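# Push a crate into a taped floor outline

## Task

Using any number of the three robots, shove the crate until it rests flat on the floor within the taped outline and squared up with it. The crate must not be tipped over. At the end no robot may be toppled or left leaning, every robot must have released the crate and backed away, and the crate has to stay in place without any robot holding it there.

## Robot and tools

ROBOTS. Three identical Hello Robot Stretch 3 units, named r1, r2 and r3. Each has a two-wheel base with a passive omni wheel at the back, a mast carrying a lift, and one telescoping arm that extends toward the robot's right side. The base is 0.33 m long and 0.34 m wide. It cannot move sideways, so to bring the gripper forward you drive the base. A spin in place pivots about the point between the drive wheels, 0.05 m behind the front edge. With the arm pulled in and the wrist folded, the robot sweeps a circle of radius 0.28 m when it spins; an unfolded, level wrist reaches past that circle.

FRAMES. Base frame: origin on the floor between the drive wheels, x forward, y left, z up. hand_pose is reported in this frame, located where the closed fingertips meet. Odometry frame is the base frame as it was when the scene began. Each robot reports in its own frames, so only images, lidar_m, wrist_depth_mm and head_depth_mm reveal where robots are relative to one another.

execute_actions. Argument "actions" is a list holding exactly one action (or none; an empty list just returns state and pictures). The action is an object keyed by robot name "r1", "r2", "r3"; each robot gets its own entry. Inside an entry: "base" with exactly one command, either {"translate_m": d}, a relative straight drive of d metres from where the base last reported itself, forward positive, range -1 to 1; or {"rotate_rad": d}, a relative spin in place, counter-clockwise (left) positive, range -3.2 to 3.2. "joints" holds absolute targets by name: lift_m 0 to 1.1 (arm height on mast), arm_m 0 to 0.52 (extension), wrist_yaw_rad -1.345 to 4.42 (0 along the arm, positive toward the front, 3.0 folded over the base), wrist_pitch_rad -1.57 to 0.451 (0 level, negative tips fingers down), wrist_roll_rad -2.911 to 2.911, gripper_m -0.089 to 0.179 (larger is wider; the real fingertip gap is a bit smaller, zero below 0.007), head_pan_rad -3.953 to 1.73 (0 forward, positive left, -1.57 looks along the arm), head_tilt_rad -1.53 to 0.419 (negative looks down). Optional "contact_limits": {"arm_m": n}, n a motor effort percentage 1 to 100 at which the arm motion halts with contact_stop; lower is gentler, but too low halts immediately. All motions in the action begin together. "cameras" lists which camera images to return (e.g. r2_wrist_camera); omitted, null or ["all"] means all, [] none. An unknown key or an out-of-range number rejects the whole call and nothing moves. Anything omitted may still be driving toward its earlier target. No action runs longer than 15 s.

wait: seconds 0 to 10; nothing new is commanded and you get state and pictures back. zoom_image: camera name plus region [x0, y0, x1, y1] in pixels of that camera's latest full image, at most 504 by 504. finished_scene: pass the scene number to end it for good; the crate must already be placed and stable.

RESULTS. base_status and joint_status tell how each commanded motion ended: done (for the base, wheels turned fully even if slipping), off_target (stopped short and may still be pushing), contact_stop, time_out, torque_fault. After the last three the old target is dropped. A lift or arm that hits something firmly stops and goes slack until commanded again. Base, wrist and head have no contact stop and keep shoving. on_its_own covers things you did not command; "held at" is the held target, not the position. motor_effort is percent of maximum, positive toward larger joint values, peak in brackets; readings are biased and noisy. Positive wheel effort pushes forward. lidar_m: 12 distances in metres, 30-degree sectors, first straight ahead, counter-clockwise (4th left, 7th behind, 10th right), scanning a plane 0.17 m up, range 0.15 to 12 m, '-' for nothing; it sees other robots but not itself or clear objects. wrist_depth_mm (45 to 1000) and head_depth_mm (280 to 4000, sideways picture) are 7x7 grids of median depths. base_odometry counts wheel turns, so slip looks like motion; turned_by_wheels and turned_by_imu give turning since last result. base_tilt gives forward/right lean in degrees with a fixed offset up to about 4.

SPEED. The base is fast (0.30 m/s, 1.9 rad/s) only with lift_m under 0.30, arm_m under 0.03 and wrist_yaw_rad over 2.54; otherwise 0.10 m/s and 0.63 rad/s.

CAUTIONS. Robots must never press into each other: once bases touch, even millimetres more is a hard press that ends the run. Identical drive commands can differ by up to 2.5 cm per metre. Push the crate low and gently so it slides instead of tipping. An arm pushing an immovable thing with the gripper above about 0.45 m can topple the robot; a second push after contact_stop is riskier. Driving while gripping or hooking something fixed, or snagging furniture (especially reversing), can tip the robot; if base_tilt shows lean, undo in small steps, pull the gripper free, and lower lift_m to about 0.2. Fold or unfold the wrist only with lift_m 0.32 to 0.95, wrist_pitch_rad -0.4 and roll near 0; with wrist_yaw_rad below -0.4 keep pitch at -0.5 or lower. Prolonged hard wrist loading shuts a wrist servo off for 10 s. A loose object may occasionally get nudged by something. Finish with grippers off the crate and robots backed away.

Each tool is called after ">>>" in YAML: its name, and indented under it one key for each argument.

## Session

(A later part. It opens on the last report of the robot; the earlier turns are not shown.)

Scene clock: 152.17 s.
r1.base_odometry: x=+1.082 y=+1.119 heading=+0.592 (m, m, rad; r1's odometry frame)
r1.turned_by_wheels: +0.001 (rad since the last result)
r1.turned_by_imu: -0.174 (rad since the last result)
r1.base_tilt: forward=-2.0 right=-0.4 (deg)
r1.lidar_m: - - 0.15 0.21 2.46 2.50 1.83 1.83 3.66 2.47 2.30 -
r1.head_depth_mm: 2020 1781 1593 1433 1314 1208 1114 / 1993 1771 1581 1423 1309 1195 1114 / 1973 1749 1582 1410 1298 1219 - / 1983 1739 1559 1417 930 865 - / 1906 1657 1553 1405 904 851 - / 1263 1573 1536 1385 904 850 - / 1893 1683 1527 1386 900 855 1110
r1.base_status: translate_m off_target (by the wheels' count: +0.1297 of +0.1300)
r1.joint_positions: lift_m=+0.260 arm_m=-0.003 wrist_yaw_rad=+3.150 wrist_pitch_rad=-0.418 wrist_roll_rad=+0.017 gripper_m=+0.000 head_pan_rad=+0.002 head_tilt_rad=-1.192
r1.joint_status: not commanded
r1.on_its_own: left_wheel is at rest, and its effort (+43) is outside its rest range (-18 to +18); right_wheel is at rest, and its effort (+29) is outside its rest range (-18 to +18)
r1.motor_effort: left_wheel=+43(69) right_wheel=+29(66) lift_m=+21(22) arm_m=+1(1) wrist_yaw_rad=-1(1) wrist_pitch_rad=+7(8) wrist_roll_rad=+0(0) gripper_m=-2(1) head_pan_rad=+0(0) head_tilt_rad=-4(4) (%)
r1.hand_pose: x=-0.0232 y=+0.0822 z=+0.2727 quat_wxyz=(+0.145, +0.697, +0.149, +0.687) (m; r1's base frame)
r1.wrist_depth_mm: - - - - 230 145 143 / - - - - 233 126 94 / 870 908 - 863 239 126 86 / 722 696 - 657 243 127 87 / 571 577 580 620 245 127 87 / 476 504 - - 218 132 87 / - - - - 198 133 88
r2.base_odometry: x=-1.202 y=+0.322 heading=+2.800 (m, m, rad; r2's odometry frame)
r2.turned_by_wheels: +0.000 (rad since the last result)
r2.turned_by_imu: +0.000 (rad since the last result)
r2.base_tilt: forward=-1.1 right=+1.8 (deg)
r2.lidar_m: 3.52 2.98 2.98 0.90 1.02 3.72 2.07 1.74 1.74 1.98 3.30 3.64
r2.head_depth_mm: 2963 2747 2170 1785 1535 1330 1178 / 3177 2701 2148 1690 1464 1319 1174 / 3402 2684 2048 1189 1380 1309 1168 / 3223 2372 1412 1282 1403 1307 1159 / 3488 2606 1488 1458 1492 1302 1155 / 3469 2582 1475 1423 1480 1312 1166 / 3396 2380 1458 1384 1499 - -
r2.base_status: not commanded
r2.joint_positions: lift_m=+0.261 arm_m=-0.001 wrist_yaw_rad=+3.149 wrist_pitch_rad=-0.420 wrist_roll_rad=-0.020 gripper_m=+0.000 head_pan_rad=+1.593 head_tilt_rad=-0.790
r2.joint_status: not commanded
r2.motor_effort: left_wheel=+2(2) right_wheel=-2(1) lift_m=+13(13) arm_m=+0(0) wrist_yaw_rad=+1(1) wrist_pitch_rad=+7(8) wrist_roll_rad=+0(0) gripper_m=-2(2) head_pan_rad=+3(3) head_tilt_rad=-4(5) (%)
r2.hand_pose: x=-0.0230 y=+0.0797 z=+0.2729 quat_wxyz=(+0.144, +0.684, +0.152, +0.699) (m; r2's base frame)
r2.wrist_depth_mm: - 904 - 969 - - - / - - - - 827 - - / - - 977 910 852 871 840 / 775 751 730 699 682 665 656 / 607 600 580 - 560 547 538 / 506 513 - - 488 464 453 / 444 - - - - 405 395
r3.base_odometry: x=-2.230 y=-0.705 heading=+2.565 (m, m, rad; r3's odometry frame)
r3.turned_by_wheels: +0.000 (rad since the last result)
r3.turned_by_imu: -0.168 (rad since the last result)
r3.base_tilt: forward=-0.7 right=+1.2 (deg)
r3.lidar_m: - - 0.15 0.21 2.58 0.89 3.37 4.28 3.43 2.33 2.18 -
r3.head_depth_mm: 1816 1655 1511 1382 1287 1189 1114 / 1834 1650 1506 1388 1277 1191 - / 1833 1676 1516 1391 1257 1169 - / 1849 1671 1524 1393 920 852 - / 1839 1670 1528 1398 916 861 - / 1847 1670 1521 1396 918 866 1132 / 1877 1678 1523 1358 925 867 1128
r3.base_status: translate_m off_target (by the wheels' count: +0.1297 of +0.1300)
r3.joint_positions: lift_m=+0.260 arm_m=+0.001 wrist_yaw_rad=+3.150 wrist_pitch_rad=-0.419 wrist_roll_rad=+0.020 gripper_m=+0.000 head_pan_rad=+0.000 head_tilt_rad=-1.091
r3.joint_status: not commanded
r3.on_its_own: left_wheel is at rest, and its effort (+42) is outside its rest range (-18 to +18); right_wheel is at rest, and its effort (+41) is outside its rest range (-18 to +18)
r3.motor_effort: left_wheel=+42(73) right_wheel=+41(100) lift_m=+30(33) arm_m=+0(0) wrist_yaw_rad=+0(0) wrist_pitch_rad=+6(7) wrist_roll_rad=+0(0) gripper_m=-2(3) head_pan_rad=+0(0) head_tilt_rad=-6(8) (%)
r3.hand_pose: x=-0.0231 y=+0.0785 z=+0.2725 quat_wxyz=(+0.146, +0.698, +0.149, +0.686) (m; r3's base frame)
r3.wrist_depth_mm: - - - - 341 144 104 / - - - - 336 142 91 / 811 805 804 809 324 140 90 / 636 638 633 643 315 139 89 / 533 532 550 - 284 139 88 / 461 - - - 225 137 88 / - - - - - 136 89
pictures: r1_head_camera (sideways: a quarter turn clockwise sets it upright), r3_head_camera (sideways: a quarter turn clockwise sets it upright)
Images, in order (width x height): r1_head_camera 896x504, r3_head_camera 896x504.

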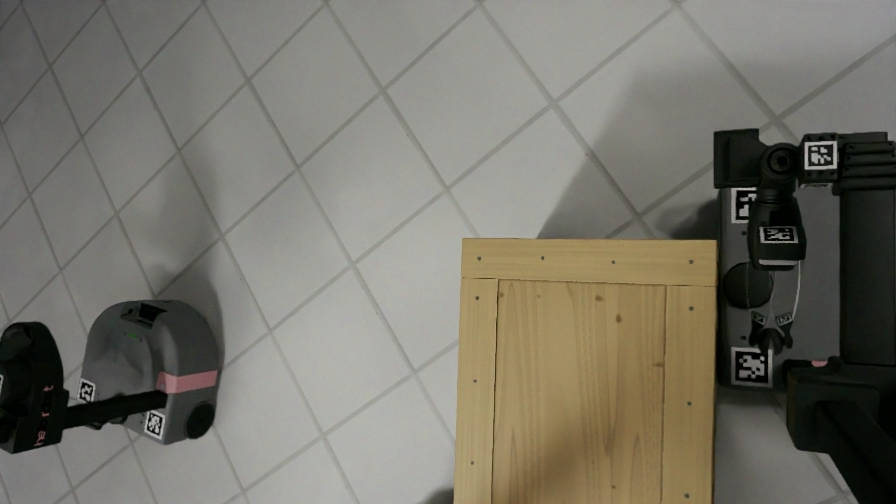

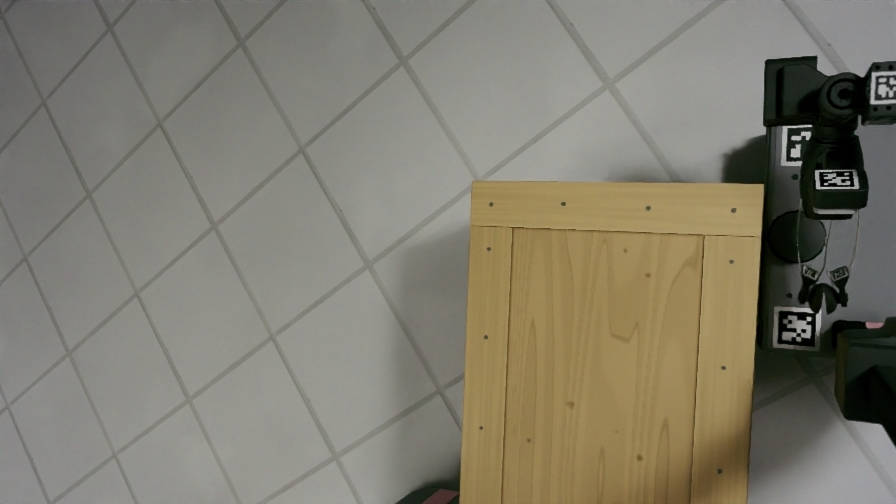

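>>> execute_actions:
  actions:
    - {"r2":{"base":{"rotate_rad":0.6},"joints":{"head_pan_rad":1.0}},"r3":{"base":{"translate_m":-0.005}},"r1":{"base":{"translate_m":-0.005}}}
  cameras: []

>>> execute_actions:
  actions:
    - {"r2":{"base":{"translate_m":1.0}}}
  cameras: []

>>> execute_actions:
  actions:
    - {"r2":{"base":{"rotate_rad":1.15},"joints":{"head_pan_rad":0.3,"head_tilt_rad":-0.9}}}
  cameras: ["r2_head_camera"]

Scene clock: 160.93 s.
r1.base_odometry: x=+1.078 y=+1.116 heading=+0.592 (m, m, rad; r1's odometry frame)
r1.turned_by_wheels: +0.000 (rad since the last result)
r1.turned_by_imu: +0.001 (rad since the last result)
r1.base_tilt: forward=-2.0 right=-0.5 (deg)
r1.lidar_m: - - 0.15 0.22 2.46 2.50 1.82 1.82 3.64 2.46 2.31 -
r1.head_depth_mm: 2026 1775 1581 1434 1310 1203 1117 / 2021 1764 1584 1424 1306 1204 1108 / 1997 1751 1565 1415 1295 1212 - / 1974 1743 1561 1415 931 868 - / 1888 1677 1551 1406 905 846 - / 1457 1636 1539 1398 902 847 - / 1909 1696 1522 1378 902 859 1110
r1.base_status: done
r1.joint_positions: lift_m=+0.260 arm_m=-0.003 wrist_yaw_rad=+3.150 wrist_pitch_rad=-0.418 wrist_roll_rad=+0.017 gripper_m=+0.000 head_pan_rad=+0.002 head_tilt_rad=-1.192
r1.joint_status: not commanded
r1.motor_effort: left_wheel=+1(30) right_wheel=+0(24) lift_m=+21(22) arm_m=+1(1) wrist_yaw_rad=+0(0) wrist_pitch_rad=+7(7) wrist_roll_rad=+0(0) gripper_m=-3(3) head_pan_rad=+0(0) head_tilt_rad=-3(3) (%)
r1.hand_pose: x=-0.0232 y=+0.0822 z=+0.2727 quat_wxyz=(+0.145, +0.697, +0.149, +0.687) (m; r1's base frame)
r1.wrist_depth_mm: - - - - 244 154 142 / - - - - 247 134 96 / 885 896 - 833 257 134 92 / 696 701 - 657 257 135 92 / 570 575 560 615 261 139 93 / 492 489 - - 231 140 93 / - - - - 211 140 94
r2.base_odometry: x=-1.202 y=+0.322 heading=-2.883 (m, m, rad; r2's odometry frame)
r2.turned_by_wheels: +0.600 (rad since the last result)
r2.turned_by_imu: +0.606 (rad since the last result)
r2.base_tilt: forward=-1.1 right=+1.7 (deg)
r2.lidar_m: 2.98 2.99 0.90 1.03 3.25 1.98 1.74 1.74 2.07 3.64 3.64 3.39
r2.head_depth_mm: 3009 2760 2164 1789 1525 1331 1177 / 3210 2710 2143 1655 1452 1322 1173 / 3273 2660 2013 1167 1375 1313 1164 / 3226 2459 1369 1348 1400 1305 1159 / 3523 2624 1484 1448 1484 1295 1154 / 3442 2569 1476 1424 1470 1290 1147 / 3436 2293 1458 1390 1474 1284 1139
r2.base_status: done
r2.joint_positions: lift_m=+0.261 arm_m=-0.001 wrist_yaw_rad=+3.149 wrist_pitch_rad=-0.420 wrist_roll_rad=-0.020 gripper_m=+0.000 head_pan_rad=+1.007 head_tilt_rad=-0.790
r2.joint_status: all done
r2.motor_effort: left_wheel=-3(12) right_wheel=+1(7) lift_m=+13(13) arm_m=+0(0) wrist_yaw_rad=+1(1) wrist_pitch_rad=+7(8) wrist_roll_rad=+0(0) gripper_m=-3(2) head_pan_rad=-3(34) head_tilt_rad=-4(4) (%)
r2.hand_pose: x=-0.0230 y=+0.0797 z=+0.2729 quat_wxyz=(+0.144, +0.684, +0.152, +0.699) (m; r2's base frame)
r2.wrist_depth_mm: - - - - 957 866 779 / - - - - - 917 711 / - - 961 933 903 850 645 / 767 752 720 705 692 666 651 / 612 595 580 - 564 547 536 / 510 516 - - 484 464 455 / 445 - - - - 402 395
r3.base_odometry: x=-2.225 y=-0.708 heading=+2.565 (m, m, rad; r3's odometry frame)
r3.turned_by_wheels: +0.000 (rad since the last result)
r3.turned_by_imu: +0.000 (rad since the last result)
r3.base_tilt: forward=-0.8 right=+1.2 (deg)
r3.lidar_m: - - 0.15 0.22 2.59 0.95 3.36 4.25 3.43 2.33 2.17 -
r3.head_depth_mm: 1820 1653 1517 1387 1279 1192 1114 / 1820 1652 1510 1380 1283 1193 - / 1846 1650 1506 1388 1256 1167 - / 1836 1670 1501 1389 917 863 - / 1866 1669 1517 1396 918 862 - / 1845 1680 1519 1405 921 865 1133 / 1862 1676 1533 1353 921 865 1123
r3.base_status: done
r3.joint_positions: lift_m=+0.260 arm_m=+0.001 wrist_yaw_rad=+3.150 wrist_pitch_rad=-0.419 wrist_roll_rad=+0.020 gripper_m=+0.000 head_pan_rad=+0.000 head_tilt_rad=-1.091
r3.joint_status: not commanded
r3.motor_effort: left_wheel=+1(28) right_wheel=+2(29) lift_m=+30(30) arm_m=+0(0) wrist_yaw_rad=+0(0) wrist_pitch_rad=+7(7) wrist_roll_rad=+0(0) gripper_m=-3(3) head_pan_rad=+0(1) head_tilt_rad=-7(6) (%)
r3.hand_pose: x=-0.0231 y=+0.0785 z=+0.2725 quat_wxyz=(+0.146, +0.698, +0.149, +0.686) (m; r3's base frame)
r3.wrist_depth_mm: - - - - 364 154 109 / - - - - 358 151 97 / 803 815 796 801 346 149 96 / 638 638 634 644 335 150 95 / 530 530 550 - 298 148 94 / 460 - - - 239 147 94 / - - - - - 145 95
pictures: none
No camera images: the call's "cameras" was empty. Leave "cameras" out to get every camera's image.

Scene clock: 165.97 s.
r1.base_odometry: x=+1.078 y=+1.116 heading=+0.592 (m, m, rad; r1's odometry frame)
r1.turned_by_wheels: +0.000 (rad since the last result)
r1.turned_by_imu: +0.001 (rad since the last result)
r1.base_tilt: forward=-2.0 right=-0.4 (deg)
r1.lidar_m: - - 0.15 0.22 2.46 2.50 1.82 1.82 3.64 2.47 2.31 -
r1.head_depth_mm: 2017 1758 1579 1429 1307 1201 1113 / 1986 1755 1580 1432 1302 1206 1105 / 1974 1761 1558 1415 1295 1215 - / 1960 1743 1550 1407 930 869 - / 1958 1721 1541 1404 908 850 - / 1938 1717 1546 1392 904 847 - / 1912 1704 1525 1395 898 854 1101
r1.base_status: not commanded
r1.joint_positions: lift_m=+0.260 arm_m=-0.003 wrist_yaw_rad=+3.150 wrist_pitch_rad=-0.418 wrist_roll_rad=+0.017 gripper_m=+0.000 head_pan_rad=+0.002 head_tilt_rad=-1.192
r1.joint_status: not commanded
r1.motor_effort: left_wheel=+1(1) right_wheel=+0(0) lift_m=+22(22) arm_m=+1(1) wrist_yaw_rad=-1(1) wrist_pitch_rad=+7(7) wrist_roll_rad=+0(0) gripper_m=-2(2) head_pan_rad=+0(1) head_tilt_rad=-4(4) (%)
r1.hand_pose: x=-0.0232 y=+0.0822 z=+0.2727 quat_wxyz=(+0.145, +0.697, +0.149, +0.687) (m; r1's base frame)
r1.wrist_depth_mm: - - - - 243 153 142 / - - - - 247 133 96 / 887 893 - 853 255 134 92 / 702 722 - 667 261 135 92 / 565 584 583 592 260 139 92 / 483 495 - - 233 140 93 / - - - - 210 141 94
r2.base_odometry: x=-2.169 y=+0.066 heading=-2.883 (m, m, rad; r2's odometry frame)
r2.turned_by_wheels: +0.000 (rad since the last result)
r2.turned_by_imu: -0.001 (rad since the last result)
r2.base_tilt: forward=-1.2 right=+1.9 (deg)
r2.lidar_m: 2.00 2.03 2.40 0.86 0.82 3.07 2.72 2.72 3.19 3.44 3.44 2.29
r2.head_depth_mm: 2007 2211 2166 1808 1524 1331 1179 / 2176 2412 2137 1767 1514 1326 1179 / 2360 2540 2126 1758 1504 1315 1164 / 2597 2626 2103 1752 1491 1307 1158 / 2860 2618 2089 1742 1482 1300 1148 / 3135 2598 2057 1723 1488 1293 1146 / 3302 2536 2041 1703 1471 1282 1138
r2.base_status: done
r2.joint_positions: lift_m=+0.261 arm_m=-0.001 wrist_yaw_rad=+3.149 wrist_pitch_rad=-0.420 wrist_roll_rad=-0.020 gripper_m=+0.000 head_pan_rad=+1.007 head_tilt_rad=-0.790
r2.joint_status: not commanded
r2.motor_effort: left_wheel=-3(9) right_wheel=+2(5) lift_m=+13(13) arm_m=+0(0) wrist_yaw_rad=+1(1) wrist_pitch_rad=+7(8) wrist_roll_rad=+0(0) gripper_m=-2(2) head_pan_rad=-4(4) head_tilt_rad=-4(4) (%)
r2.hand_pose: x=-0.0230 y=+0.0797 z=+0.2729 quat_wxyz=(+0.144, +0.684, +0.152, +0.699) (m; r2's base frame)
r2.wrist_depth_mm: - 830 - - - - - / - 926 - - - - - / - 654 618 925 895 858 841 / 771 683 661 707 687 673 659 / 609 597 588 - 562 550 540 / 508 510 - - 487 463 456 / 444 - - - - 402 395
r3.base_odometry: x=-2.225 y=-0.708 heading=+2.565 (m, m, rad; r3's odometry frame)
r3.turned_by_wheels: +0.000 (rad since the last result)
r3.turned_by_imu: +0.000 (rad since the last result)
r3.base_tilt: forward=-0.8 right=+1.2 (deg)
r3.lidar_m: - - 0.15 0.22 2.59 2.63 3.37 0.65 0.66 2.33 2.18 -
r3.head_depth_mm: 1819 1655 1497 1382 1276 1191 1110 / 1828 1671 1512 1388 1282 1192 - / 1836 1665 1512 1391 1263 1172 - / 1850 1664 1515 1394 916 859 - / 1863 1667 1514 1399 922 862 - / 1856 1684 1521 1393 921 865 1131 / 1866 1689 1520 1355 922 868 1132
r3.base_status: not commanded
r3.joint_positions: lift_m=+0.260 arm_m=+0.001 wrist_yaw_rad=+3.150 wrist_pitch_rad=-0.419 wrist_roll_rad=+0.020 gripper_m=+0.000 head_pan_rad=+0.000 head_tilt_rad=-1.091
r3.joint_status: not commanded
r3.motor_effort: left_wheel=+1(1) right_wheel=+1(1) lift_m=+30(30) arm_m=+0(0) wrist_yaw_rad=+0(0) wrist_pitch_rad=+7(7) wrist_roll_rad=+0(0) gripper_m=-3(3) head_pan_rad=+0(0) head_tilt_rad=-6(6) (%)
r3.hand_pose: x=-0.0231 y=+0.0785 z=+0.2725 quat_wxyz=(+0.146, +0.698, +0.149, +0.686) (m; r3's base frame)
r3.wrist_depth_mm: - - - - 365 154 109 / - - - - 355 151 97 / 801 811 795 804 345 149 96 / 642 643 636 639 334 150 95 / 534 532 546 - 298 148 94 / 460 - - - 239 147 94 / - - - - - 145 95
pictures: none
No camera images: the call's "cameras" was empty. Leave "cameras" out to get every camera's image.

Scene clock: 167.90 s.
r1.base_odometry: x=+1.078 y=+1.116 heading=+0.592 (m, m, rad; r1's odometry frame)
r1.turned_by_wheels: +0.000 (rad since the last result)
r1.turned_by_imu: +0.001 (rad since the last result)
r1.base_tilt: forward=-1.9 right=-0.3 (deg)
r1.lidar_m: - - 0.15 0.23 2.46 2.50 1.82 1.82 3.64 2.47 2.31 -
r1.head_depth_mm: 2036 1782 1595 1435 1314 1203 1121 / 2001 1762 1587 1427 1303 1198 1112 / 1990 1754 1566 1413 1302 1210 - / 1962 1751 1559 1408 932 868 - / 1938 1729 1544 1403 905 849 - / 1941 1710 1542 1402 905 849 - / 1923 1701 1535 1374 900 854 1110
r1.base_status: not commanded
r1.joint_positions: lift_m=+0.260 arm_m=-0.003 wrist_yaw_rad=+3.150 wrist_pitch_rad=-0.418 wrist_roll_rad=+0.017 gripper_m=+0.000 head_pan_rad=+0.002 head_tilt_rad=-1.192
r1.joint_status: not commanded
r1.motor_effort: left_wheel=+1(1) right_wheel=+0(0) lift_m=+21(21) arm_m=+1(1) wrist_yaw_rad=+0(0) wrist_pitch_rad=+7(7) wrist_roll_rad=+0(0) gripper_m=-2(2) head_pan_rad=+0(0) head_tilt_rad=-4(2) (%)
r1.hand_pose: x=-0.0232 y=+0.0822 z=+0.2727 quat_wxyz=(+0.145, +0.697, +0.149, +0.687) (m; r1's base frame)
r1.wrist_depth_mm: - - - - 243 152 142 / - - - - 245 134 96 / 906 885 - 853 257 134 92 / 699 709 - 672 255 136 92 / 565 571 569 607 260 139 93 / 488 513 - - 231 139 93 / - - - - 211 141 93
r2.base_odometry: x=-2.169 y=+0.066 heading=-1.733 (m, m, rad; r2's odometry frame)
r2.turned_by_wheels: +1.150 (rad since the last result)
r2.turned_by_imu: +1.162 (rad since the last result)
r2.base_tilt: forward=-1.3 right=+1.8 (deg)
r2.lidar_m: 2.58 0.81 0.79 2.93 2.72 2.74 3.44 3.43 3.30 2.17 2.00 2.04
r2.head_depth_mm: 2839 2293 1900 1637 1441 1277 1154 / 2822 2248 1879 1633 1429 1270 1148 / 2797 2238 1872 1611 1420 1260 1142 / 2750 2210 1856 1603 1412 1252 1133 / 2717 2193 1861 1600 1403 1252 1132 / 2682 2189 1463 1517 1351 1246 1121 / 2645 2164 1292 1070 1227 1225 1119
r2.base_status: done
r2.joint_positions: lift_m=+0.261 arm_m=-0.001 wrist_yaw_rad=+3.149 wrist_pitch_rad=-0.420 wrist_roll_rad=-0.020 gripper_m=+0.000 head_pan_rad=+0.307 head_tilt_rad=-0.889
r2.joint_status: all done
r2.motor_effort: left_wheel=-3(13) right_wheel=+1(8) lift_m=+13(13) arm_m=+0(0) wrist_yaw_rad=+1(1) wrist_pitch_rad=+8(7) wrist_roll_rad=+0(0) gripper_m=-2(2) head_pan_rad=-3(38) head_tilt_rad=-5(16) (%)
r2.hand_pose: x=-0.0230 y=+0.0797 z=+0.2729 quat_wxyz=(+0.144, +0.684, +0.152, +0.699) (m; r2's base frame)
r2.wrist_depth_mm: - - - - - - 708 / - - - - - 955 682 / - - 961 921 898 645 527 / 761 750 727 701 685 631 559 / 612 604 581 - 565 547 537 / 508 513 - - 480 464 458 / 445 - - - - 403 394
r3.base_odometry: x=-2.225 y=-0.708 heading=+2.565 (m, m, rad; r3's odometry frame)
r3.turned_by_wheels: +0.000 (rad since the last result)
r3.turned_by_imu: +0.000 (rad since the last result)
r3.base_tilt: forward=-0.7 right=+1.3 (deg)
r3.lidar_m: - - 0.15 0.22 2.59 2.62 3.38 0.76 0.79 2.33 2.17 -
r3.head_depth_mm: 1829 1655 1500 1381 1276 1191 1111 / 1834 1660 1506 1391 1283 1190 - / 1841 1650 1504 1388 1253 1172 - / 1845 1664 1517 1393 918 861 - / 1848 1657 1516 1400 917 865 - / 1856 1657 1515 1403 923 867 1133 / 1855 1690 1528 1346 921 867 1127
r3.base_status: not commanded
r3.joint_positions: lift_m=+0.260 arm_m=+0.001 wrist_yaw_rad=+3.150 wrist_pitch_rad=-0.419 wrist_roll_rad=+0.020 gripper_m=+0.000 head_pan_rad=+0.000 head_tilt_rad=-1.091
r3.joint_status: not commanded
r3.motor_effort: left_wheel=+0(1) right_wheel=+1(1) lift_m=+30(30) arm_m=+0(0) wrist_yaw_rad=+0(0) wrist_pitch_rad=+7(7) wrist_roll_rad=+0(0) gripper_m=-3(3) head_pan_rad=+0(1) head_tilt_rad=-6(5) (%)
r3.hand_pose: x=-0.0231 y=+0.0785 z=+0.2725 quat_wxyz=(+0.146, +0.698, +0.149, +0.686) (m; r3's base frame)
r3.wrist_depth_mm: - - - - 365 153 109 / - - - - 356 151 97 / 813 813 799 809 346 149 96 / 640 643 641 643 335 150 95 / 534 533 550 - 299 148 94 / 460 - - - 239 147 93 / - - - - - 145 95
pictures: r2_head_camera (sideways: a quarter turn clockwise sets it upright)
Images, in order (width x height): r2_head_camera 896x504.

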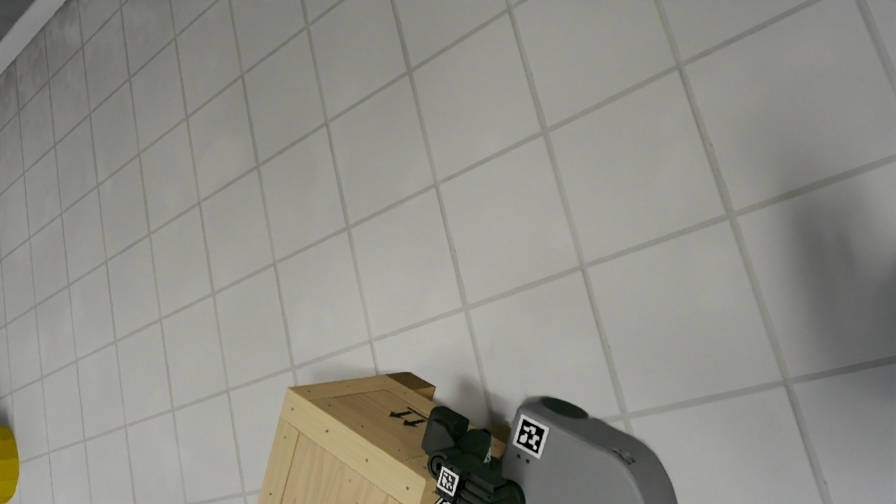

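Clear.

>>> execute_actions:
  actions:
    - {"r2":{"base":{"translate_m":1.0}}}
  cameras: []

>>> execute_actions:
  actions:
    - {"r2":{"base":{"rotate_rad":1.6},"joints":{"head_pan_rad":0.0,"head_tilt_rad":-1.1}}}
  cameras: ["r2_head_camera"]

Scene clock: 174.70 s.
r1.base_odometry: x=+1.078 y=+1.116 heading=+0.592 (m, m, rad; r1's odometry frame)
r1.turned_by_wheels: +0.000 (rad since the last result)
r1.turned_by_imu: +0.002 (rad since the last result)
r1.base_tilt: forward=-1.9 right=-0.4 (deg)
r1.lidar_m: - - 0.15 0.23 2.46 2.49 1.83 1.82 3.63 2.47 2.31 -
r1.head_depth_mm: 2033 1776 1586 1440 1316 1200 1116 / 2017 1752 1574 1422 1303 1202 1114 / 1974 1755 1576 1423 1297 1211 - / 1983 1742 1561 1417 935 870 - / 1950 1735 1557 1404 906 848 - / 1941 1719 1538 1391 901 846 - / 1938 1692 1517 1387 896 855 1105
r1.base_status: not commanded
r1.joint_positions: lift_m=+0.260 arm_m=-0.003 wrist_yaw_rad=+3.150 wrist_pitch_rad=-0.418 wrist_roll_rad=+0.017 gripper_m=+0.000 head_pan_rad=+0.002 head_tilt_rad=-1.192
r1.joint_status: not commanded
r1.motor_effort: left_wheel=+1(1) right_wheel=+0(0) lift_m=+21(21) arm_m=+0(0) wrist_yaw_rad=+0(1) wrist_pitch_rad=+7(7) wrist_roll_rad=+0(0) gripper_m=-2(2) head_pan_rad=+0(0) head_tilt_rad=-5(3) (%)
r1.hand_pose: x=-0.0232 y=+0.0822 z=+0.2727 quat_wxyz=(+0.145, +0.697, +0.149, +0.687) (m; r1's base frame)
r1.wrist_depth_mm: - - - - 243 153 142 / - - - - 247 133 96 / 893 880 - 855 256 134 92 / 712 690 - 661 259 135 92 / 566 568 566 615 261 139 93 / 479 505 - - 233 140 93 / - - - - 212 141 93
r2.base_odometry: x=-2.330 y=-0.921 heading=-1.733 (m, m, rad; r2's odometry frame)
r2.turned_by_wheels: +0.000 (rad since the last result)
r2.turned_by_imu: -0.001 (rad since the last result)
r2.base_tilt: forward=-1.1 right=+2.0 (deg)
r2.lidar_m: 1.80 2.51 2.52 0.55 0.57 3.34 4.21 4.20 2.33 1.54 1.42 1.44
r2.head_depth_mm: 2155 2204 1911 1645 1444 1277 1150 / 2538 2267 1899 1630 1428 1272 1146 / 2744 2242 1878 1618 1420 1267 1138 / 2724 2218 1860 1608 1412 1260 1134 / 2714 2186 1849 1587 1407 1249 1125 / 2663 2160 1833 1576 1397 1242 1121 / 2645 2153 1815 1573 1387 1238 1113
r2.base_status: done
r2.joint_positions: lift_m=+0.261 arm_m=-0.001 wrist_yaw_rad=+3.149 wrist_pitch_rad=-0.420 wrist_roll_rad=-0.020 gripper_m=+0.000 head_pan_rad=+0.307 head_tilt_rad=-0.890
r2.joint_status: not commanded
r2.motor_effort: left_wheel=-3(9) right_wheel=+1(5) lift_m=+13(13) arm_m=+0(0) wrist_yaw_rad=+1(1) wrist_pitch_rad=+7(8) wrist_roll_rad=+0(0) gripper_m=-1(3) head_pan_rad=-3(3) head_tilt_rad=-4(5) (%)
r2.hand_pose: x=-0.0230 y=+0.0797 z=+0.2729 quat_wxyz=(+0.144, +0.684, +0.152, +0.699) (m; r2's base frame)
r2.wrist_depth_mm: 496 545 - 542 - - - / - 604 - 599 - - - / 618 630 641 662 908 851 837 / 583 608 700 680 683 670 651 / 611 599 581 - 559 549 539 / 508 517 - - 481 464 455 / 443 - - - - 404 396
r3.base_odometry: x=-2.225 y=-0.708 heading=+2.565 (m, m, rad; r3's odometry frame)
r3.turned_by_wheels: +0.000 (rad since the last result)
r3.turned_by_imu: +0.000 (rad since the last result)
r3.base_tilt: forward=-0.8 right=+1.3 (deg)
r3.lidar_m: - - 0.15 0.22 2.59 2.63 3.38 4.27 3.42 2.33 0.58 -
r3.head_depth_mm: 1828 1661 1511 1386 1276 1190 1104 / 1824 1651 1515 1387 1283 1194 - / 1837 1670 1516 1400 1255 1168 - / 1835 1666 1510 1400 916 861 - / 1848 1678 1525 1395 916 864 - / 1862 1688 1532 1394 924 862 1134 / 1856 1679 1531 1347 921 866 1125
r3.base_status: not commanded
r3.joint_positions: lift_m=+0.260 arm_m=+0.001 wrist_yaw_rad=+3.150 wrist_pitch_rad=-0.419 wrist_roll_rad=+0.020 gripper_m=+0.000 head_pan_rad=+0.000 head_tilt_rad=-1.091
r3.joint_status: not commanded
r3.motor_effort: left_wheel=+0(0) right_wheel=+1(1) lift_m=+30(30) arm_m=+0(0) wrist_yaw_rad=+0(0) wrist_pitch_rad=+7(7) wrist_roll_rad=+0(0) gripper_m=-3(3) head_pan_rad=+0(0) head_tilt_rad=-7(6) (%)
r3.hand_pose: x=-0.0231 y=+0.0785 z=+0.2725 quat_wxyz=(+0.146, +0.698, +0.149, +0.686) (m; r3's base frame)
r3.wrist_depth_mm: - - - - 362 153 109 / - - - - 355 151 97 / 799 805 798 801 344 149 96 / 637 637 642 636 335 150 95 / 528 534 548 - 297 149 94 / 462 - - - 240 147 93 / - - - - - 145 95
pictures: none
No camera images: the call's "cameras" was empty. Leave "cameras" out to get every camera's image.

Scene clock: 177.03 s.
r1.base_odometry: x=+1.078 y=+1.116 heading=+0.592 (m, m, rad; r1's odometry frame)
r1.turned_by_wheels: +0.000 (rad since the last result)
r1.turned_by_imu: +0.001 (rad since the last result)
r1.base_tilt: forward=-2.0 right=-0.4 (deg)
r1.lidar_m: - - 0.15 0.22 2.46 2.50 1.83 1.83 3.65 2.47 2.30 -
r1.head_depth_mm: 2014 1777 1605 1437 1313 1201 1114 / 1992 1762 1573 1434 1299 1197 1109 / 1988 1747 1558 1422 1296 1216 - / 1960 1723 1553 1416 933 866 - / 1954 1711 1547 1402 907 849 - / 1937 1686 1537 1395 900 851 - / 1926 1700 1521 1374 899 854 1106
r1.base_status: not commanded
r1.joint_positions: lift_m=+0.260 arm_m=-0.003 wrist_yaw_rad=+3.150 wrist_pitch_rad=-0.418 wrist_roll_rad=+0.017 gripper_m=+0.000 head_pan_rad=+0.002 head_tilt_rad=-1.192
r1.joint_status: not commanded
r1.motor_effort: left_wheel=+0(0) right_wheel=+0(0) lift_m=+21(22) arm_m=+1(1) wrist_yaw_rad=-1(1) wrist_pitch_rad=+7(7) wrist_roll_rad=+0(0) gripper_m=-3(3) head_pan_rad=+0(1) head_tilt_rad=-3(3) (%)
r1.hand_pose: x=-0.0232 y=+0.0822 z=+0.2727 quat_wxyz=(+0.145, +0.697, +0.149, +0.687) (m; r1's base frame)
r1.wrist_depth_mm: - - - - 244 154 142 / - - - - 247 134 96 / 905 896 - 846 257 134 92 / 696 670 - 674 259 135 92 / 571 574 575 617 263 139 93 / 477 499 - - 234 140 93 / - - - - 213 141 94
r2.base_odometry: x=-2.330 y=-0.921 heading=-0.133 (m, m, rad; r2's odometry frame)
r2.turned_by_wheels: +1.600 (rad since the last result)
r2.turned_by_imu: +1.616 (rad since the last result)
r2.base_tilt: forward=-1.1 right=+1.9 (deg)
r2.lidar_m: 0.55 0.57 3.35 4.27 4.22 2.22 1.53 1.42 1.44 1.83 2.51 2.54
r2.head_depth_mm: 1964 1755 1581 1438 1327 1217 1132 / 1866 1705 1579 1434 1310 1216 1120 / 1215 1529 1563 1418 1308 1211 - / 1424 1503 1535 1404 1305 1206 - / 1360 1207 1095 1198 1294 1198 - / 1342 1203 1084 1211 1293 1191 - / 1878 1214 1082 1212 1277 1186 1118
r2.base_status: done
r2.joint_positions: lift_m=+0.261 arm_m=+0.000 wrist_yaw_rad=+3.149 wrist_pitch_rad=-0.420 wrist_roll_rad=-0.020 gripper_m=+0.000 head_pan_rad=+0.007 head_tilt_rad=-1.087
r2.joint_status: all done
r2.motor_effort: left_wheel=-3(14) right_wheel=+2(7) lift_m=+13(13) arm_m=+0(1) wrist_yaw_rad=+0(1) wrist_pitch_rad=+7(7) wrist_roll_rad=+0(0) gripper_m=-2(2) head_pan_rad=-4(24) head_tilt_rad=-6(23) (%)
r2.hand_pose: x=-0.0230 y=+0.0797 z=+0.2729 quat_wxyz=(+0.144, +0.684, +0.152, +0.699) (m; r2's base frame)
r2.wrist_depth_mm: - - - - - - - / - - - - - - - / - - 955 934 892 863 576 / 764 746 734 703 692 669 578 / 611 594 587 - 563 549 530 / 510 511 - - 485 460 458 / 444 - - - - 401 399
r3.base_odometry: x=-2.225 y=-0.708 heading=+2.565 (m, m, rad; r3's odometry frame)
r3.turned_by_wheels: +0.000 (rad since the last result)
r3.turned_by_imu: +0.000 (rad since the last result)
r3.base_tilt: forward=-0.7 right=+1.2 (deg)
r3.lidar_m: - - 0.15 0.22 2.59 2.62 3.37 4.26 3.43 2.33 0.71 -
r3.head_depth_mm: 1837 1651 1501 1384 1284 1186 1115 / 1830 1644 1518 1381 1280 1191 - / 1824 1655 1513 1384 1254 1168 - / 1842 1652 1513 1390 915 864 - / 1859 1680 1518 1402 918 865 - / 1854 1685 1519 1396 923 863 1135 / 1867 1680 1528 1348 920 869 1125
r3.base_status: not commanded
r3.joint_positions: lift_m=+0.260 arm_m=+0.001 wrist_yaw_rad=+3.150 wrist_pitch_rad=-0.419 wrist_roll_rad=+0.020 gripper_m=+0.000 head_pan_rad=+0.000 head_tilt_rad=-1.091
r3.joint_status: not commanded
r3.motor_effort: left_wheel=+1(0) right_wheel=+1(1) lift_m=+30(30) arm_m=+0(0) wrist_yaw_rad=-1(0) wrist_pitch_rad=+7(7) wrist_roll_rad=+0(0) gripper_m=-3(3) head_pan_rad=-1(1) head_tilt_rad=-6(6) (%)
r3.hand_pose: x=-0.0231 y=+0.0785 z=+0.2725 quat_wxyz=(+0.146, +0.698, +0.149, +0.686) (m; r3's base frame)
r3.wrist_depth_mm: - - - - 363 154 109 / - - - - 357 151 97 / 803 810 803 812 347 149 96 / 632 640 639 640 337 150 95 / 530 532 549 - 297 148 94 / 460 - - - 239 147 93 / - - - - - 145 95
pictures: r2_head_camera (sideways: a quarter turn clockwise sets it upright)
Images, in order (width x height): r2_head_camera 896x504.

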